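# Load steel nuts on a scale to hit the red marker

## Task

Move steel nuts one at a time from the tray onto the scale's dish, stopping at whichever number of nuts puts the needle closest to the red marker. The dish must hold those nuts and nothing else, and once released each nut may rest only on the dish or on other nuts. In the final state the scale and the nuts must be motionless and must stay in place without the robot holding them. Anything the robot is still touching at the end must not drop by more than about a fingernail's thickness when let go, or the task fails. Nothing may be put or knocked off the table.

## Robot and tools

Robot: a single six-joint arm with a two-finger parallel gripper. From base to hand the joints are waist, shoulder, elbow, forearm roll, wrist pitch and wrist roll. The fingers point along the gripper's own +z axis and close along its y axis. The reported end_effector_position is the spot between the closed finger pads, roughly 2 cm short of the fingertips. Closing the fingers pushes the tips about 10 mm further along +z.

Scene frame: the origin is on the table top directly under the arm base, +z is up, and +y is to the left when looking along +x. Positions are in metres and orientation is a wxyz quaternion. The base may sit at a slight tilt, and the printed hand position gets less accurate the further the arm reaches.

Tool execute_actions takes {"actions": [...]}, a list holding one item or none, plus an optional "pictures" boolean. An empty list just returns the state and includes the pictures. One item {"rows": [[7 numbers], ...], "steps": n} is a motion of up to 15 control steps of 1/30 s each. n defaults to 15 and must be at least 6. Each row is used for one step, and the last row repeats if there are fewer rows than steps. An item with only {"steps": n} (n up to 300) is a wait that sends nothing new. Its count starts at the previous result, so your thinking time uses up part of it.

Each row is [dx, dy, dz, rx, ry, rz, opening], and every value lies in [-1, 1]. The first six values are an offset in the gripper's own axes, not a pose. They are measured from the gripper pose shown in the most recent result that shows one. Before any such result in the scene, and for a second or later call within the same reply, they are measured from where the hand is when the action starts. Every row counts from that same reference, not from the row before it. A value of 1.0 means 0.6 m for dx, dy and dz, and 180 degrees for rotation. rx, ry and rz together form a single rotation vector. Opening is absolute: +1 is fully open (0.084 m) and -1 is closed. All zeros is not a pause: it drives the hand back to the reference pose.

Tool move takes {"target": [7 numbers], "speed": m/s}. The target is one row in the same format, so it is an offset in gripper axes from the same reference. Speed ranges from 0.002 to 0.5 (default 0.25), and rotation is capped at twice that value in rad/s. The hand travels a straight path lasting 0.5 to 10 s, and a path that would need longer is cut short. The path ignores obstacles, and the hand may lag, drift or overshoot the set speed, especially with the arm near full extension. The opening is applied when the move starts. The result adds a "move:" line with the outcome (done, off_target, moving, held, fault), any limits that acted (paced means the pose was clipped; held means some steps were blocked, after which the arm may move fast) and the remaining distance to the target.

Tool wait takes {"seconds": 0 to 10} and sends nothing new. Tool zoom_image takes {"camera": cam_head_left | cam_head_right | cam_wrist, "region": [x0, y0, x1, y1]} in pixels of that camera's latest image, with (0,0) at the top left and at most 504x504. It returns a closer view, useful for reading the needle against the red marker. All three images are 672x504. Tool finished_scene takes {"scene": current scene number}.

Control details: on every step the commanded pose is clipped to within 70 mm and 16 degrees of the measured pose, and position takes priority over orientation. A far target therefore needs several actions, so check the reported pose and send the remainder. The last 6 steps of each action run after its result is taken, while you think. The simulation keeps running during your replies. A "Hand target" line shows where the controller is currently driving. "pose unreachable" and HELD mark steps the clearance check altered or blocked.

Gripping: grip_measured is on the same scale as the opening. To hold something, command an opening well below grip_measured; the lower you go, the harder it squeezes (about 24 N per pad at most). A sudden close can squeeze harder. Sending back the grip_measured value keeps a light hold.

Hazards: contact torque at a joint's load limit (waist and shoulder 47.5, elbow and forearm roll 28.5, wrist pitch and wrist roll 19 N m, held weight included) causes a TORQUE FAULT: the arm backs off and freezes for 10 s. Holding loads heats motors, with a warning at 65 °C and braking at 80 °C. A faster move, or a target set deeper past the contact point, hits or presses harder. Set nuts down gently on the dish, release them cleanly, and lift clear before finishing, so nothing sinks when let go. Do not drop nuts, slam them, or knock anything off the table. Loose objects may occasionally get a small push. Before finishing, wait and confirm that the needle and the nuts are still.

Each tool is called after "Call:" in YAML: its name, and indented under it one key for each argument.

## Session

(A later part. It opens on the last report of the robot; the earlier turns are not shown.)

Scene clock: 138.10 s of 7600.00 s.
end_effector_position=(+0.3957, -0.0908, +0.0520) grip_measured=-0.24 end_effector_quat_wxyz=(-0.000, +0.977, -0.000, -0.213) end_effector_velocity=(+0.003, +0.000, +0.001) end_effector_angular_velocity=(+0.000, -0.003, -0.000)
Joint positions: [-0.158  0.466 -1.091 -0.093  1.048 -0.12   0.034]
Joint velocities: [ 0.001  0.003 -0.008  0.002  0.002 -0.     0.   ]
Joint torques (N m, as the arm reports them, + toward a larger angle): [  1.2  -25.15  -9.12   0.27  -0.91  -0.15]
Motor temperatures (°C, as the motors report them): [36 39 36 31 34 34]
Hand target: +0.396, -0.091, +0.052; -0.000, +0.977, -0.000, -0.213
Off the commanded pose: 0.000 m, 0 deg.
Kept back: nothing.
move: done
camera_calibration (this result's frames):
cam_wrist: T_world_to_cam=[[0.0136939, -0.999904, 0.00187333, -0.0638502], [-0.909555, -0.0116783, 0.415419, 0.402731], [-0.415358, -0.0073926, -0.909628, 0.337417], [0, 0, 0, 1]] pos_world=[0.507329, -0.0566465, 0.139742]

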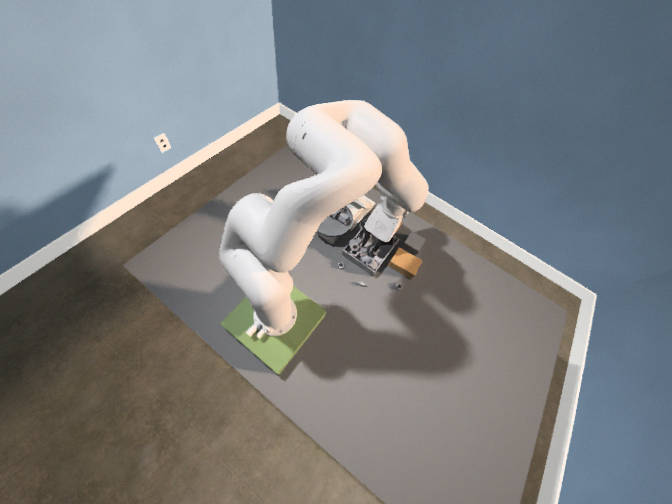

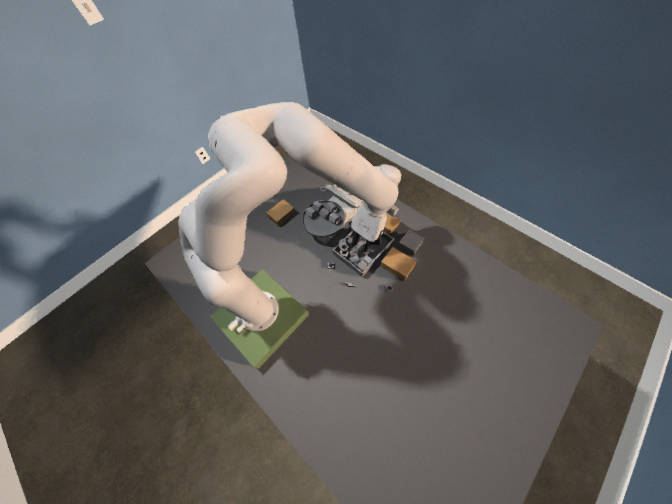

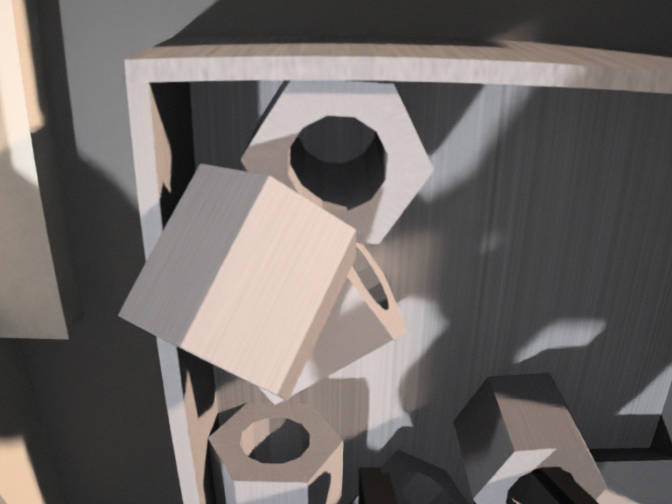

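Sliding OK. Continue +22 mm with 12 mm to the right.

Call:
move:
  target: [0.0333, 0.02, -0.0152, 0, 0, 0, -0.22]
  speed: 0.04

Call:
move:
  target: [-0.009, 0, -0.015, 0, 0, 0, -0.22]
  speed: 0.05

Scene clock: 139.30 s of 7600.00 s.
end_effector_position=(+0.4174, -0.1028, +0.0519) grip_measured=-0.24 end_effector_quat_wxyz=(-0.000, +0.977, -0.000, -0.213) end_effector_velocity=(+0.002, -0.001, +0.000) end_effector_angular_velocity=(-0.000, +0.000, -0.000)
Joint positions: [-0.172  0.528 -1.195 -0.097  1.089 -0.134  0.034]
Joint velocities: [-0.001  0.005 -0.009 -0.     0.005 -0.001  0.   ]
Joint torques (N m, as the arm reports them, + toward a larger angle): [  1.1  -26.75  -9.45   0.36  -0.81   0.15]
Motor temperatures (°C, as the motors report them): [36 39 36 31 34 34]
Hand target: +0.418, -0.103, +0.052; -0.000, +0.977, -0.000, -0.213
Off the commanded pose: 0.000 m, 0 deg.
Kept back: nothing.
move: done
camera_calibration (this result's frames):
cam_wrist: T_world_to_cam=[[0.0136584, -0.999905, 0.00188958, -0.0761008], [-0.909533, -0.0116388, 0.415468, 0.422334], [-0.415407, -0.00739326, -0.909606, 0.346347], [0, 0, 0, 1]] pos_world=[0.529042, -0.0686174, 0.139717]

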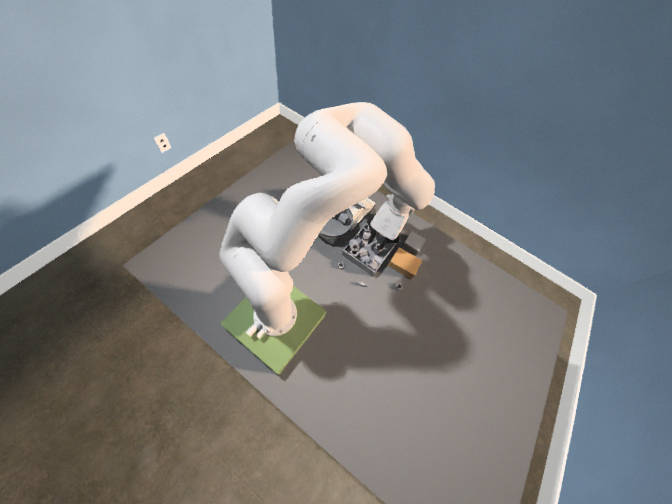

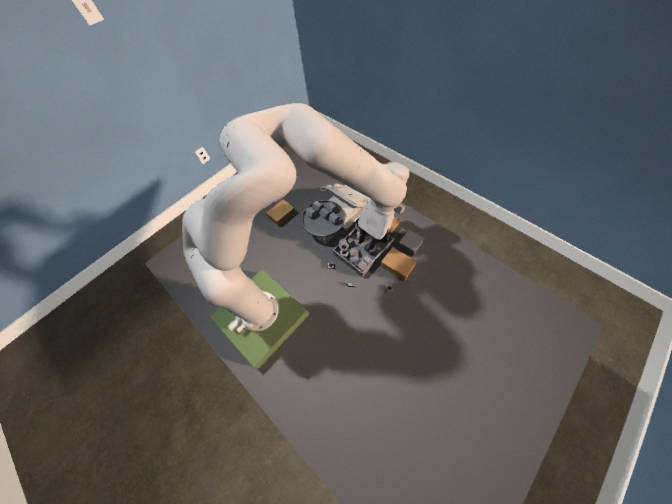

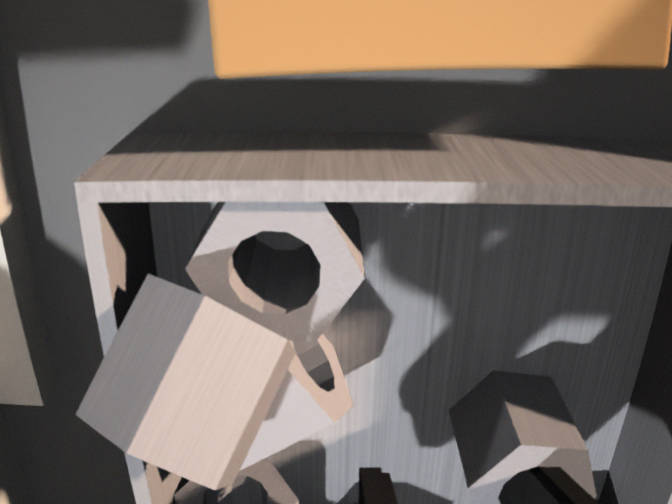

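Scene clock: 140.07 s of 7600.00 s.
end_effector_position=(+0.4162, -0.1028, +0.0622) grip_measured=-0.24 end_effector_quat_wxyz=(-0.000, +0.977, -0.000, -0.213) end_effector_velocity=(-0.002, +0.000, -0.000) end_effector_angular_velocity=(+0.002, +0.006, -0.001)
Joint positions: [-0.172  0.503 -1.19  -0.096  1.109 -0.136  0.034]
Joint velocities: [-0.     0.     0.002  0.001  0.005 -0.    -0.   ]
Joint torques (N m, as the arm reports them, + toward a larger angle): [  0.65 -26.26  -9.33   0.55  -0.57  -0.14]
Motor temperatures (°C, as the motors report them): [36 39 36 31 34 34]
Hand target: +0.416, -0.103, +0.062; -0.000, +0.977, -0.000, -0.213
Off the commanded pose: 0.000 m, 0 deg.
Kept back: nothing.
move: done
camera_calibration (this result's frames):
cam_wrist: T_world_to_cam=[[0.013631, -0.999905, 0.00190437, -0.0761016], [-0.909494, -0.0116071, 0.415554, 0.416974], [-0.415493, -0.00739644, -0.909566, 0.355216], [0, 0, 0, 1]] pos_world=[0.527862, -0.0686272, 0.149962]

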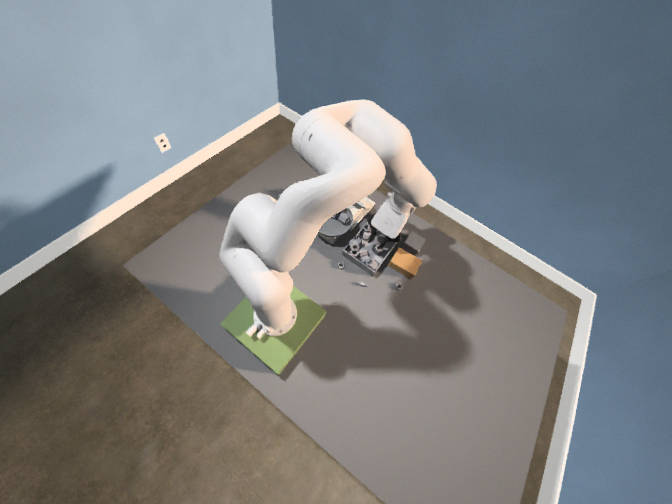

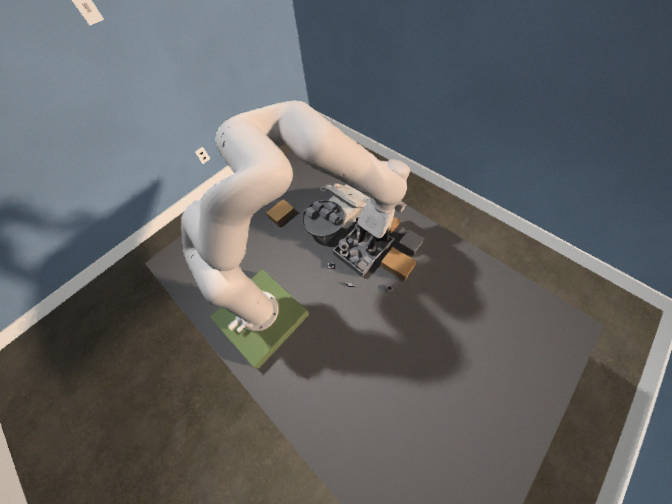

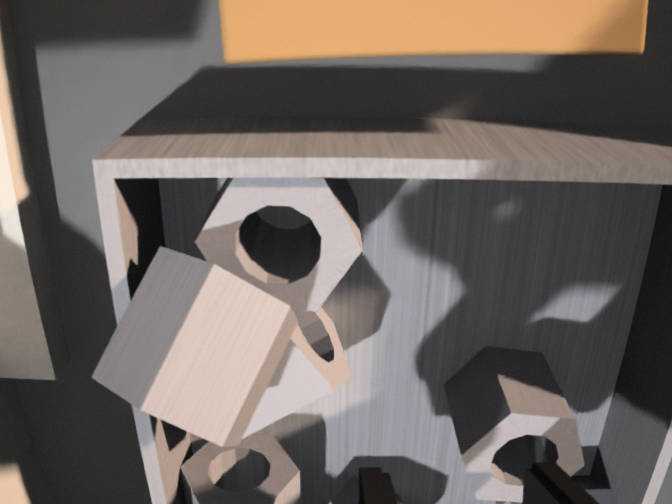

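Call:
move:
  target: [0.003, 0.032, 0.0082, -0.0238, 0.1353, -0.1093, -0.22]
  speed: 0.25

Scene clock: 141.97 s of 7600.00 s.
end_effector_position=(+0.4158, -0.1216, +0.0569) grip_measured=-0.24 end_effector_quat_wxyz=(-0.000, +0.985, +0.173, -0.001) end_effector_velocity=(-0.001, +0.000, -0.001) end_effector_angular_velocity=(+0.008, -0.005, +0.007)
Joint positions: [-0.257  0.269 -0.759 -0.011  0.487 -0.622  0.034]
Joint velocities: [-0.003  0.     0.006  0.019 -0.009 -0.027 -0.   ]
Joint torques (N m, as the arm reports them, + toward a larger angle): [  1.09 -21.27  -8.7    0.5   -2.15   0.14]
Motor temperatures (°C, as the motors report them): [36 39 36 31 34 34]
Hand target: +0.416, -0.122, +0.057; -0.000, +0.985, +0.174, -0.000
Off the commanded pose: 0.000 m, 0 deg.
Kept back: nothing.
move: done
camera_calibration (this result's frames):
cam_wrist: T_world_to_cam=[[0.352258, -0.93587, 0.00788621, -0.228215], [-0.935898, -0.352271, -0.000223189, 0.411825], [0.00298696, -0.00730207, -0.999969, 0.181244], [0, 0, 0, 1]] pos_world=[0.465275, -0.0671824, 0.18313]

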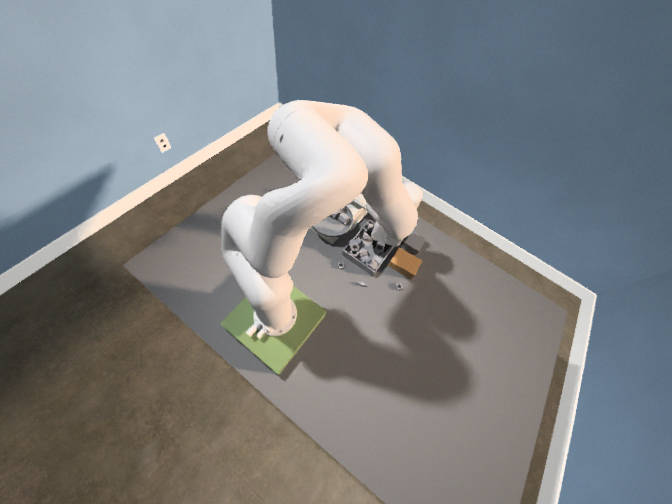

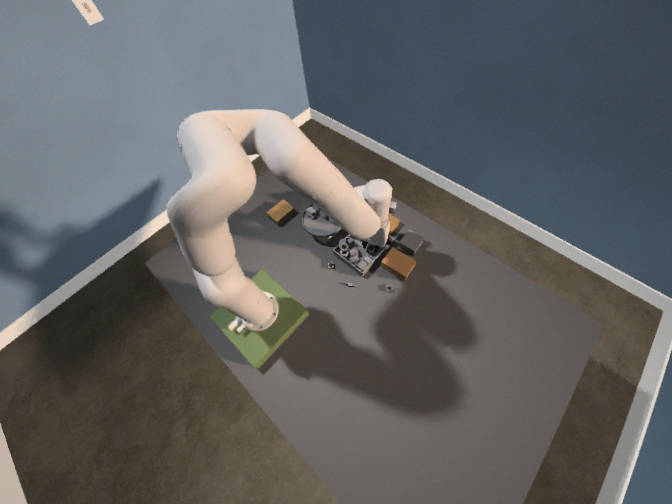

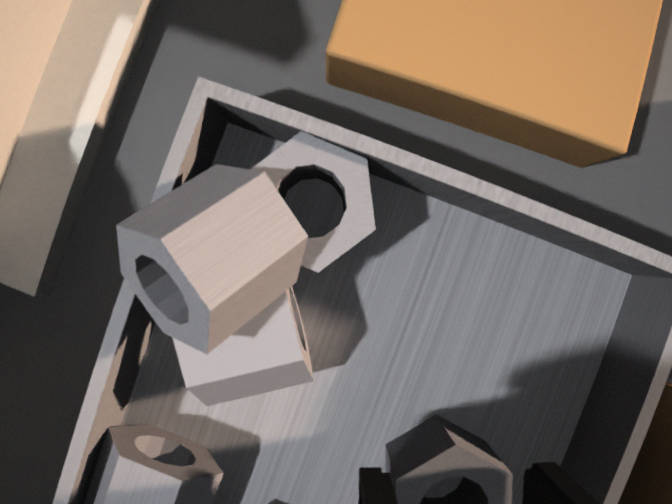

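Same alignment as before. Descend and close.

Call:
move:
  target: [0.004, 0.0013, 0.0218, 0, 0, 0, -0.22]
  speed: 0.04

Call:
move:
  target: [0, 0, 0, 0, 0, 0, -0.65]
  speed: 0.04

Call:
move:
  target: [0, 0, -0.13, 0, 0, 0.111, -0.65]
  speed: 0.2

Scene clock: 142.97 s of 7600.00 s.
end_effector_position=(+0.4183, -0.1215, +0.0440) grip_measured=-0.24 end_effector_quat_wxyz=(-0.000, +0.985, +0.173, -0.001) end_effector_velocity=(+0.002, -0.000, -0.000) end_effector_angular_velocity=(-0.002, -0.004, +0.002)
Joint positions: [-0.255  0.312 -0.769 -0.012  0.455 -0.62   0.034]
Joint velocities: [ 0.001  0.004 -0.004 -0.002 -0.005  0.001 -0.   ]
Joint torques (N m, as the arm reports them, + toward a larger angle): [  0.94 -22.24  -8.55   0.57  -1.98  -0.12]
Motor temperatures (°C, as the motors report them): [36 39 36 31 34 34]
Hand target: +0.418, -0.121, +0.044; -0.000, +0.985, +0.173, -0.001
Off the commanded pose: 0.000 m, 0 deg.
Kept back: nothing.
move: done
camera_calibration (this result's frames):
cam_wrist: T_world_to_cam=[[0.352294, -0.935856, 0.00787306, -0.228923], [-0.935884, -0.352307, -0.000329129, 0.414196], [0.00308175, -0.00725233, -0.999969, 0.168353], [0, 0, 0, 1]] pos_world=[0.467769, -0.0670933, 0.170286]

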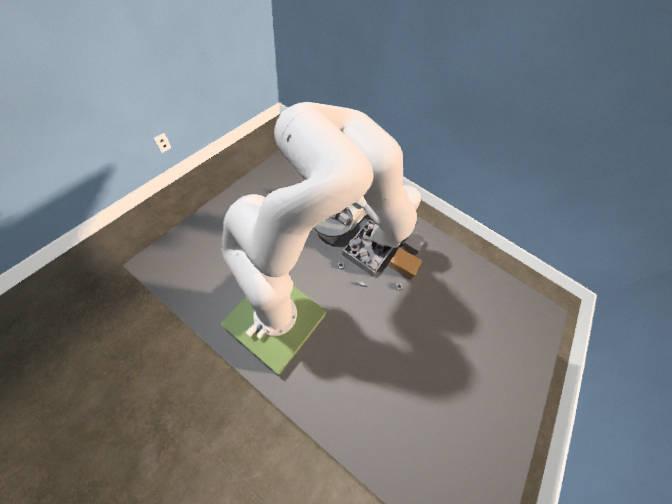

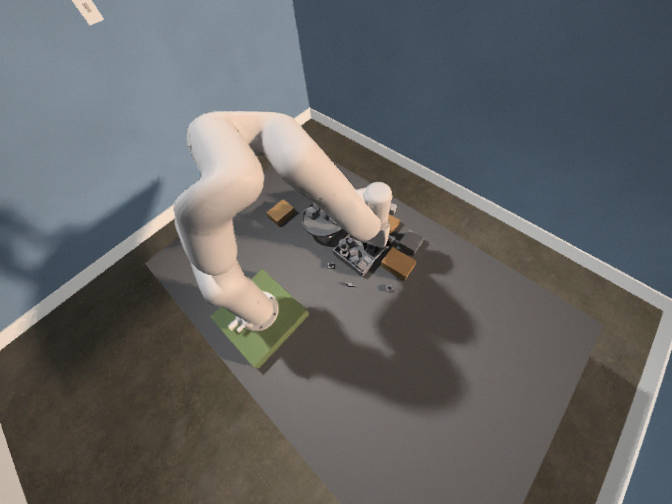

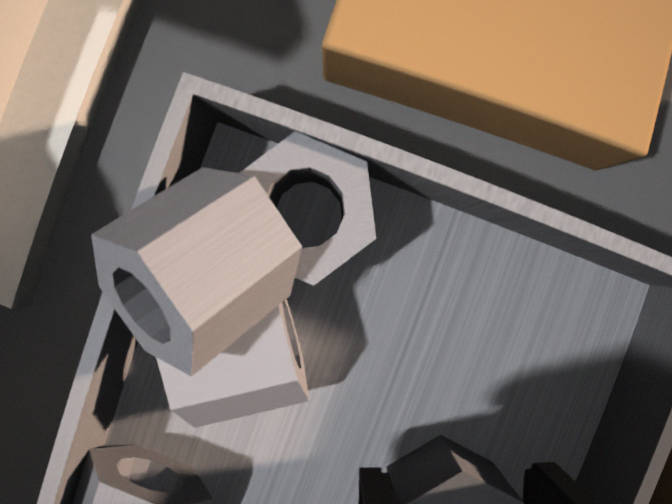

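Scene clock: 143.47 s of 7600.00 s.
end_effector_position=(+0.4184, -0.1215, +0.0441) grip_measured=-0.34 end_effector_quat_wxyz=(-0.000, +0.985, +0.173, -0.000) end_effector_velocity=(+0.000, -0.000, +0.000) end_effector_angular_velocity=(-0.001, -0.001, +0.000)
Joint positions: [-0.255  0.312 -0.769 -0.012  0.455 -0.62   0.029]
Joint velocities: [-0.    -0.    -0.    -0.001 -0.     0.     0.   ]
Joint torques (N m, as the arm reports them, + toward a larger angle): [  0.56 -21.59  -8.37   0.38  -1.77  -0.08]
Motor temperatures (°C, as the motors report them): [36 39 36 31 34 34]
Hand target: +0.418, -0.121, +0.044; -0.000, +0.985, +0.173, -0.001
Off the commanded pose: 0.000 m, 0 deg.
Kept back: nothing.
move: done
camera_calibration (this result's frames):
cam_wrist: T_world_to_cam=[[0.352291, -0.935856, 0.00798564, -0.228969], [-0.935885, -0.352306, -0.000480018, 0.414259], [0.00326262, -0.00730453, -0.999968, 0.16832], [0, 0, 0, 1]] pos_world=[0.467814, -0.0671071, 0.170342]

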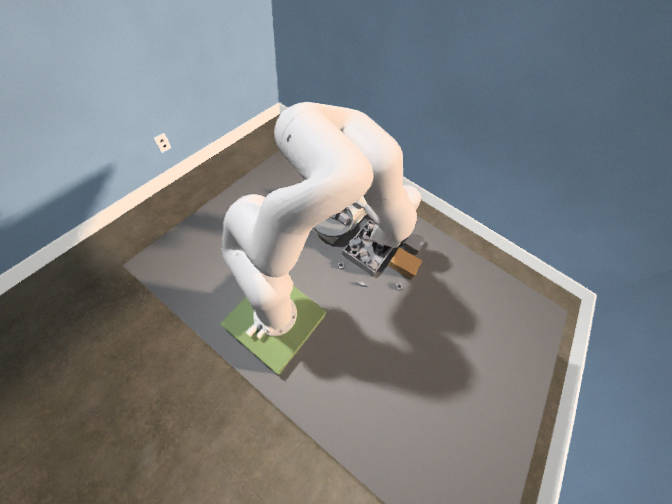

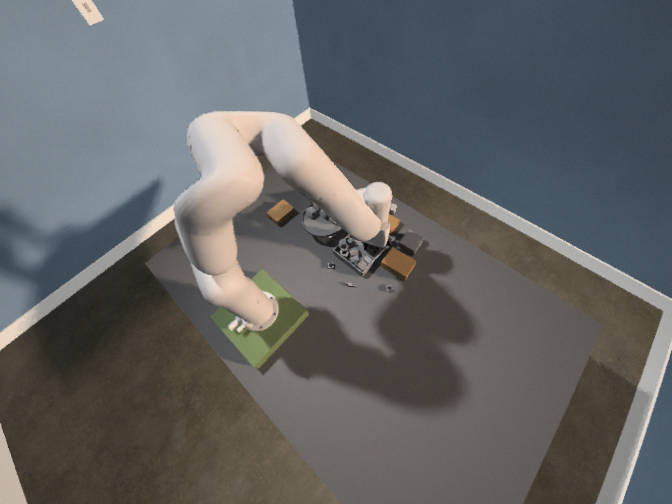

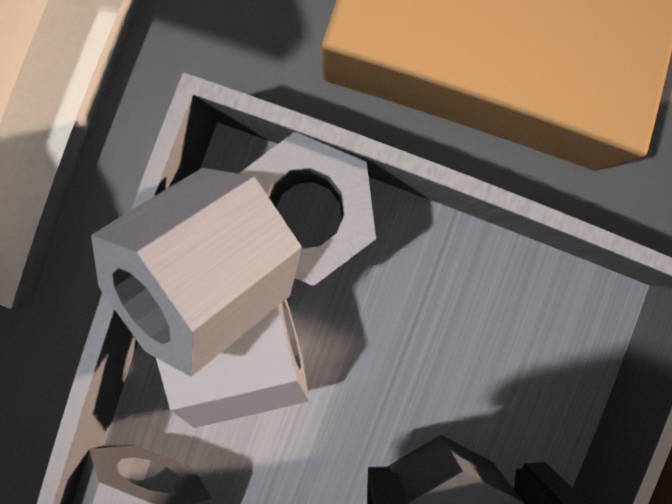

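Scene clock: 144.80 s of 7600.00 s.
end_effector_position=(+0.4181, -0.1216, +0.1215) grip_measured=-0.34 end_effector_quat_wxyz=(+0.000, +1.000, +0.000, -0.001) end_effector_velocity=(+0.001, -0.001, +0.004) end_effector_angular_velocity=(-0.003, -0.003, -0.009)
Joint positions: [-0.254  0.108 -0.785 -0.009  0.675 -0.274  0.029]
Joint velocities: [-0.    -0.006 -0.005 -0.003  0.007  0.011 -0.   ]
Joint torques (N m, as the arm reports them, + toward a larger angle): [  1.32 -20.7  -10.2    0.64  -2.12   0.06]
Motor temperatures (°C, as the motors report them): [36 39 36 31 34 34]
Hand target: +0.418, -0.122, +0.122; +0.000, +1.000, -0.000, -0.000
Off the commanded pose: 0.001 m, 0 deg.
Kept back: nothing.
move: done
camera_calibration (this result's frames):
cam_wrist: T_world_to_cam=[[0.0118652, -0.999895, 0.00830006, -0.0950837], [-0.99993, -0.0118638, 0.000220448, 0.482118], [-0.000121954, -0.00830209, -0.999966, 0.247071], [0, 0, 0, 1]] pos_world=[0.483243, -0.0873028, 0.247745]

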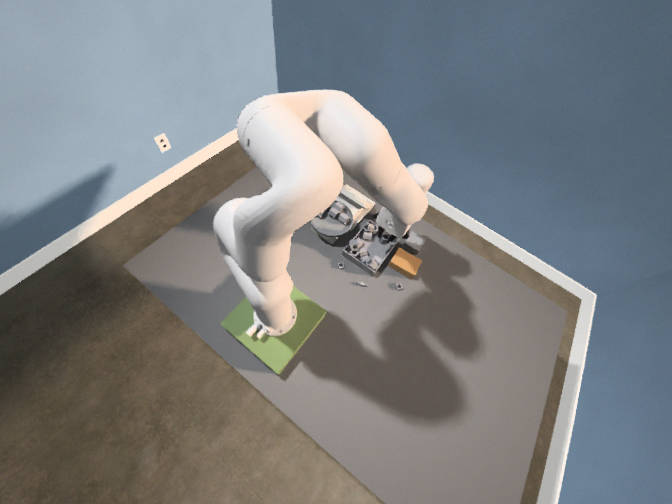

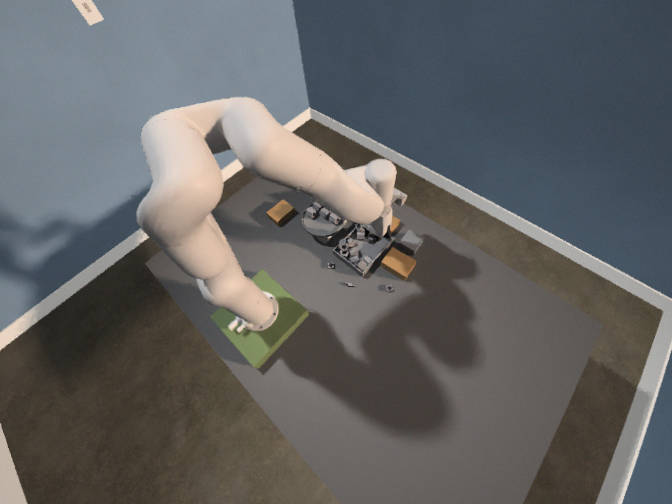

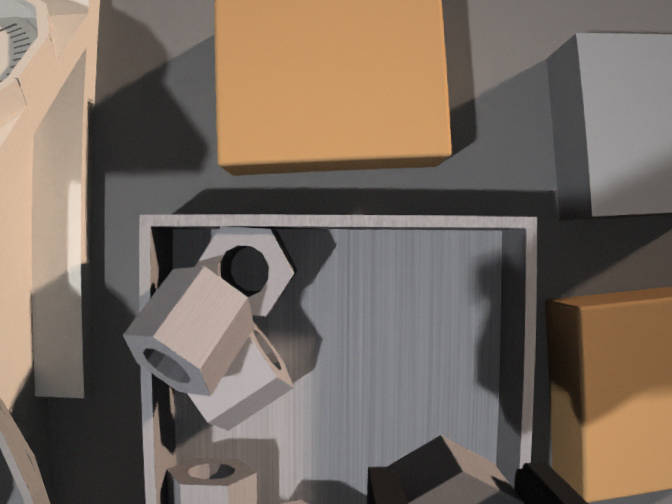

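Call:
execute_actions:
  actions: []

Scene clock: 145.70 s of 7600.00 s.
end_effector_position=(+0.4183, -0.1217, +0.1220) grip_measured=-0.34 end_effector_quat_wxyz=(+0.000, +1.000, -0.000, -0.000) end_effector_velocity=(-0.001, -0.000, -0.000) end_effector_angular_velocity=(+0.002, +0.002, -0.002)
Joint positions: [-0.254  0.107 -0.785 -0.009  0.676 -0.273  0.029]
Joint velocities: [-0.001  0.001 -0.     0.001  0.002 -0.     0.   ]
Joint torques (N m, as the arm reports them, + toward a larger angle): [  0.86 -20.69 -10.17   0.6   -2.21   0.04]
Motor temperatures (°C, as the motors report them): [36 39 36 31 34 34]
Hand target: +0.418, -0.122, +0.122; +0.000, +1.000, -0.000, -0.000
Off the commanded pose: 0.000 m, 0 deg.
Kept back: nothing.
Steps of this call (steps 1 to 27: nothing new was sent). Readings (end_effector_position):
1: (+0.4181, -0.1216, +0.1216)
2: (+0.4182, -0.1216, +0.1217)
4: (+0.4182, -0.1216, +0.1218)
8: (+0.4183, -0.1217, +0.1219)
27: the state above
camera_calibration (this result's frames):
cam_wrist: T_world_to_cam=[[0.0110642, -0.999901, 0.00865738, -0.0948625], [-0.999939, -0.0110677, -0.000361841, 0.482511], [0.000457623, -0.00865285, -0.999962, 0.247245], [0, 0, 0, 1]] pos_world=[0.483418, -0.0873734, 0.248231]

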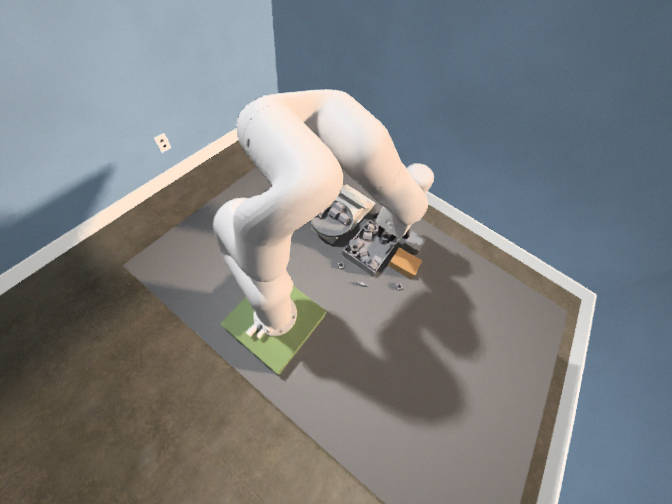

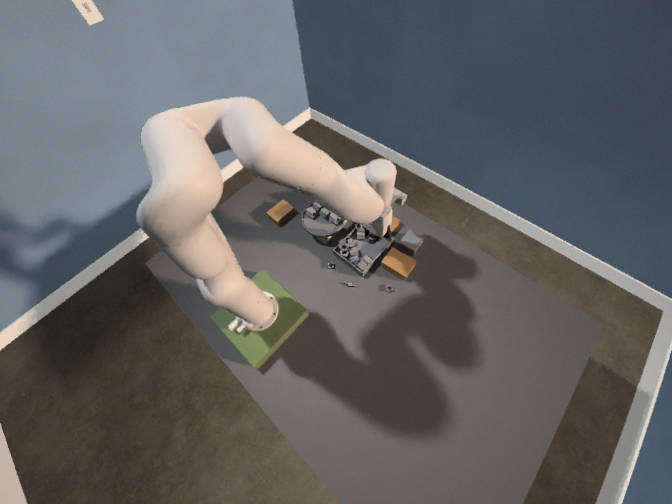

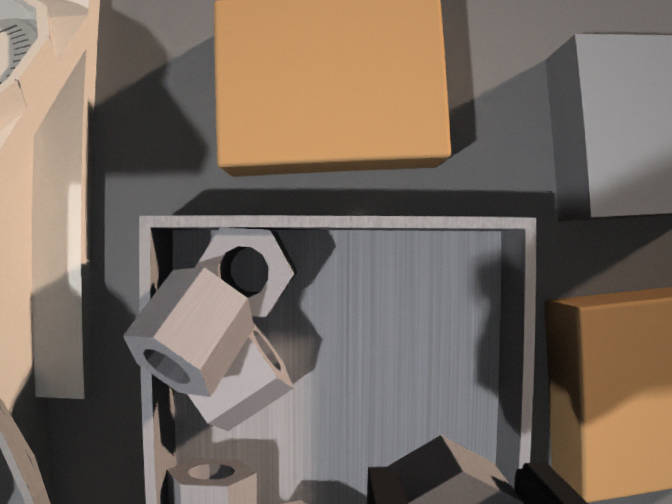

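Call:
move:
  target: [-0.0772,-0.2737,-0.03,0,0,0,-0.65]
  speed: 0.2

Scene clock: 147.37 s of 7600.00 s.
end_effector_position=(+0.3728, +0.0420, +0.1399) grip_measured=-0.34 end_effector_quat_wxyz=(+0.001, +1.000, -0.000, -0.000) end_effector_velocity=(+0.000, +0.002, +0.001) end_effector_angular_velocity=(-0.002, -0.002, +0.002)
Joint positions: [ 0.143 -0.118 -0.579 -0.012  0.698  0.126  0.029]
Joint velocities: [ 0.007 -0.002 -0.001 -0.003  0.001  0.007 -0.   ]
Joint torques (N m, as the arm reports them, + toward a larger angle): [  1.01 -16.43 -10.31   0.48  -2.25  -0.14]
Motor temperatures (°C, as the motors report them): [36 39 36 31 34 34]
Hand target: +0.373, +0.042, +0.140; +0.001, +1.000, -0.000, -0.000
Off the commanded pose: 0.001 m, 0 deg.
Kept back: nothing.
move: done
camera_calibration (this result's frames):
cam_wrist: T_world_to_cam=[[0.0107057, -0.999893, 0.00999543, 0.0690961], [-0.999942, -0.0107124, -0.000618023, 0.438783], [0.000725032, -0.00998824, -0.99995, 0.2665], [0, 0, 0, 1]] pos_world=[0.437825, 0.076451, 0.266067]

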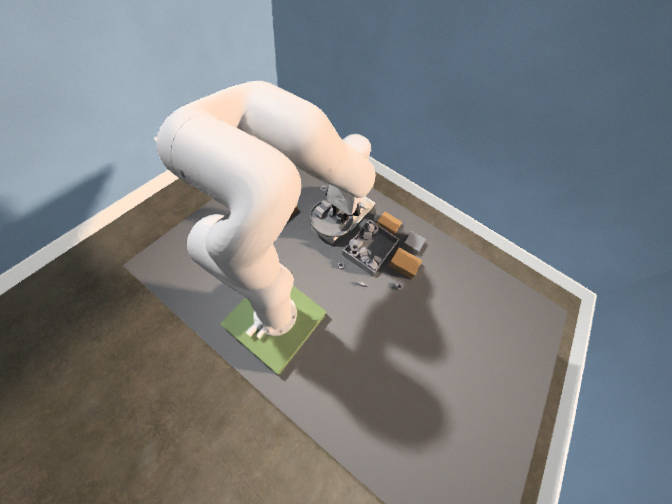

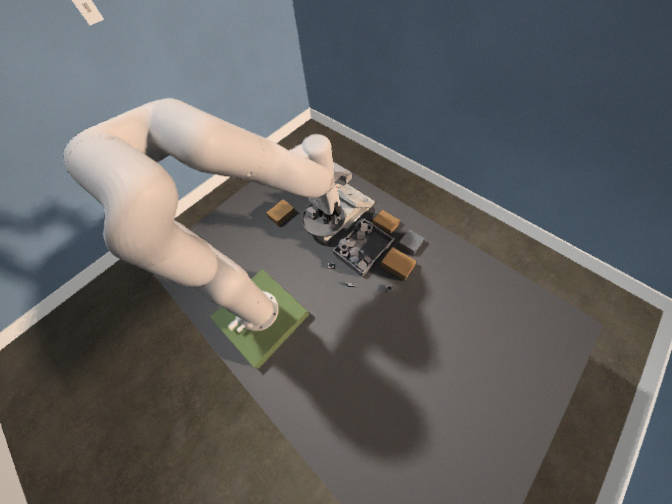

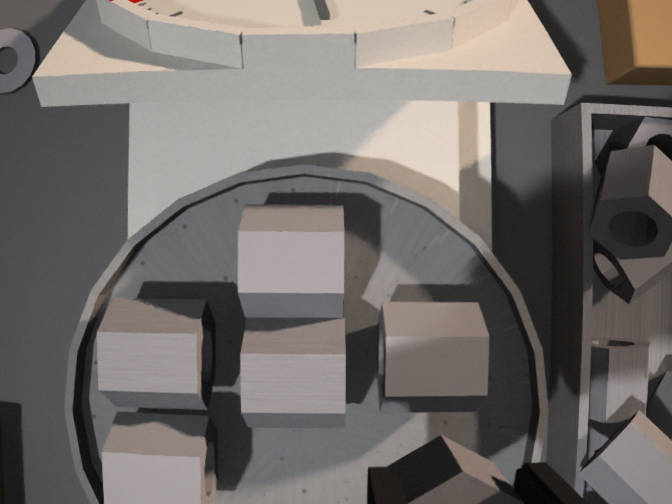

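Call:
move:
  target: [-0.004,-0.001,0.058,0,0,0,-0.65]
  speed: 0.08

Call:
move:
  target: [0,0,0.007,0,0,0,-0.65]
  speed: 0.012

Scene clock: 148.53 s of 7600.00 s.
end_effector_position=(+0.3705, +0.0427, +0.1055) grip_measured=-0.34 end_effector_quat_wxyz=(+0.001, +1.000, -0.000, -0.000) end_effector_velocity=(-0.000, +0.000, -0.003) end_effector_angular_velocity=(+0.001, +0.001, -0.003)
Joint positions: [ 0.145 -0.032 -0.547 -0.013  0.578  0.13   0.029]
Joint velocities: [ 0.     0.007  0.001  0.002 -0.007  0.002 -0.   ]
Joint torques (N m, as the arm reports them, + toward a larger angle): [  0.91 -16.97  -9.47   0.36  -2.32   0.08]
Motor temperatures (°C, as the motors report them): [36 39 36 31 34 34]
Hand target: +0.370, +0.043, +0.105; +0.001, +1.000, -0.000, -0.000
Off the commanded pose: 0.000 m, 0 deg.
Kept back: nothing.
move: done
camera_calibration (this result's frames):
cam_wrist: T_world_to_cam=[[0.0108556, -0.999894, 0.00973451, 0.0701102], [-0.99994, -0.0108671, -0.00113613, 0.436585], [0.0012418, -0.00972159, -0.999952, 0.231922], [0, 0, 0, 1]] pos_world=[0.43551, 0.0771018, 0.231725]

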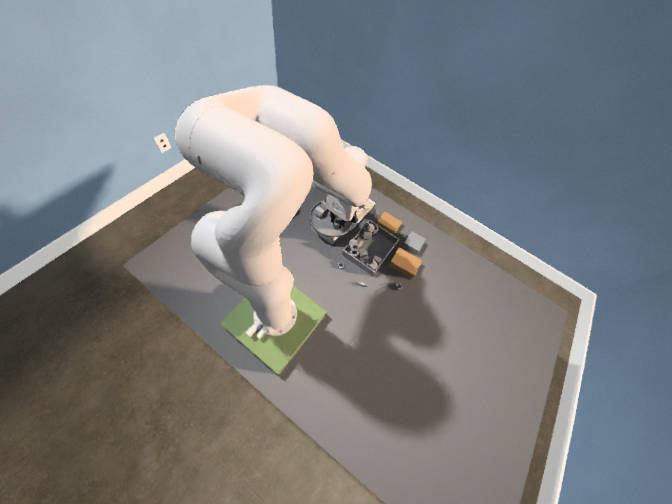

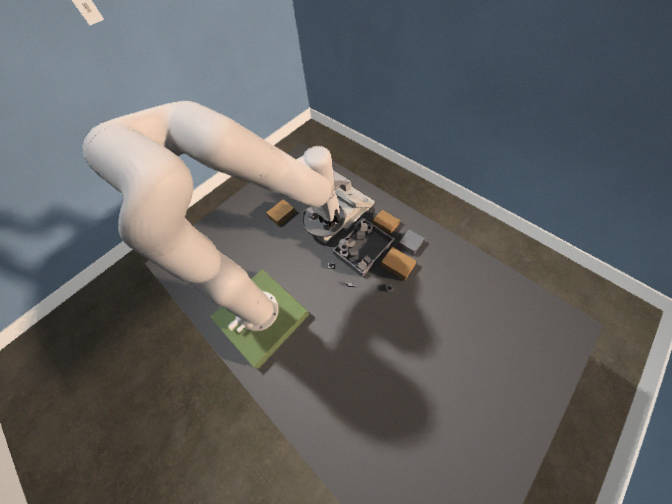

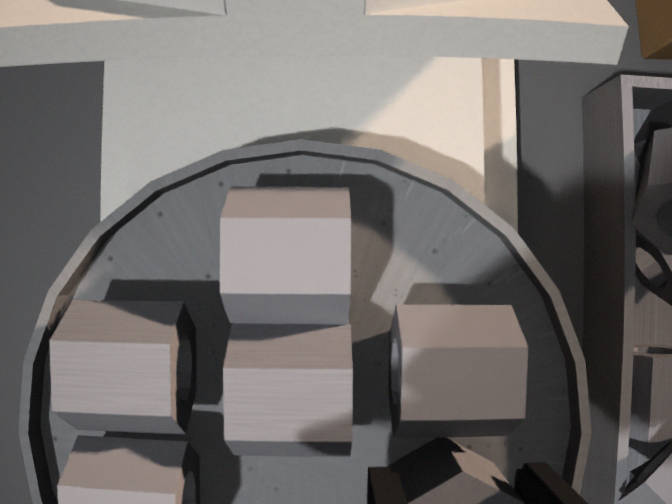

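Scene clock: 149.23 s of 7600.00 s.
end_effector_position=(+0.3705, +0.0427, +0.1014) grip_measured=-0.34 end_effector_quat_wxyz=(+0.001, +1.000, -0.000, -0.000) end_effector_velocity=(+0.001, +0.000, -0.001) end_effector_angular_velocity=(+0.001, -0.002, +0.000)
Joint positions: [ 0.145 -0.02  -0.545 -0.013  0.564  0.13   0.029]
Joint velocities: [ 0.001  0.004 -0.001  0.    -0.006  0.     0.   ]
Joint torques (N m, as the arm reports them, + toward a larger angle): [  1.13 -17.14  -9.49   0.67  -2.17   0.05]
Motor temperatures (°C, as the motors report them): [36 39 36 31 34 34]
Hand target: +0.371, +0.043, +0.101; +0.001, +1.000, -0.000, -0.000
Off the commanded pose: 0.000 m, 0 deg.
Kept back: nothing.
move: done
camera_calibration (this result's frames):
cam_wrist: T_world_to_cam=[[0.0108721, -0.999894, 0.00971878, 0.0701479], [-0.99994, -0.0108827, -0.00103867, 0.436539], [0.00114433, -0.0097069, -0.999952, 0.227869], [0, 0, 0, 1]] pos_world=[0.43549, 0.0771031, 0.22763]

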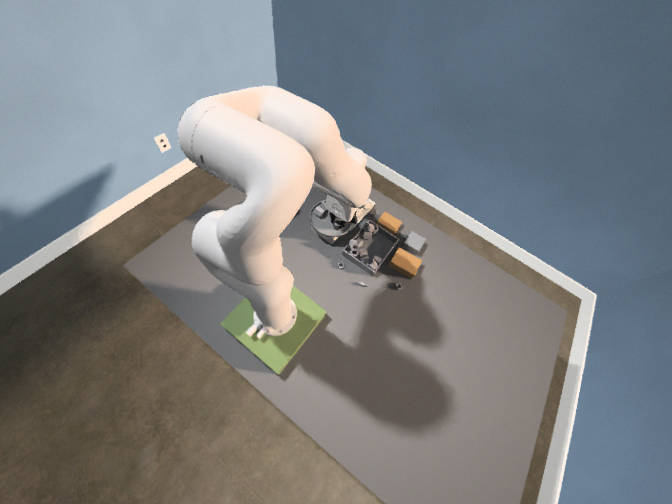

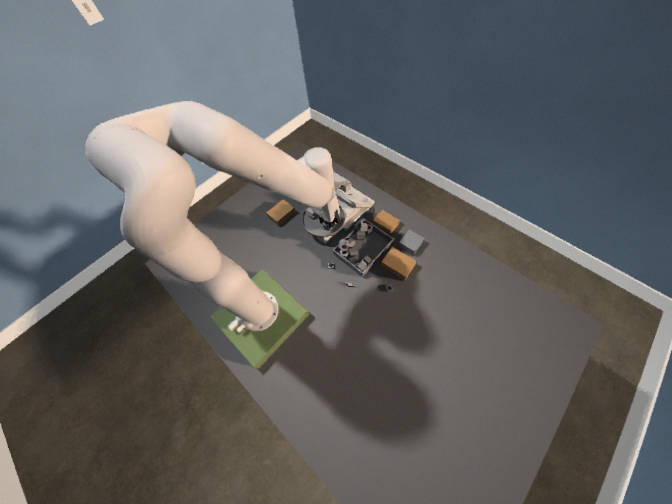

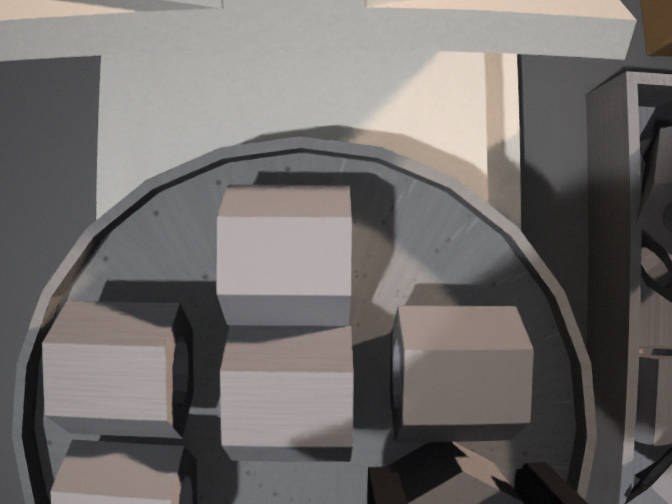

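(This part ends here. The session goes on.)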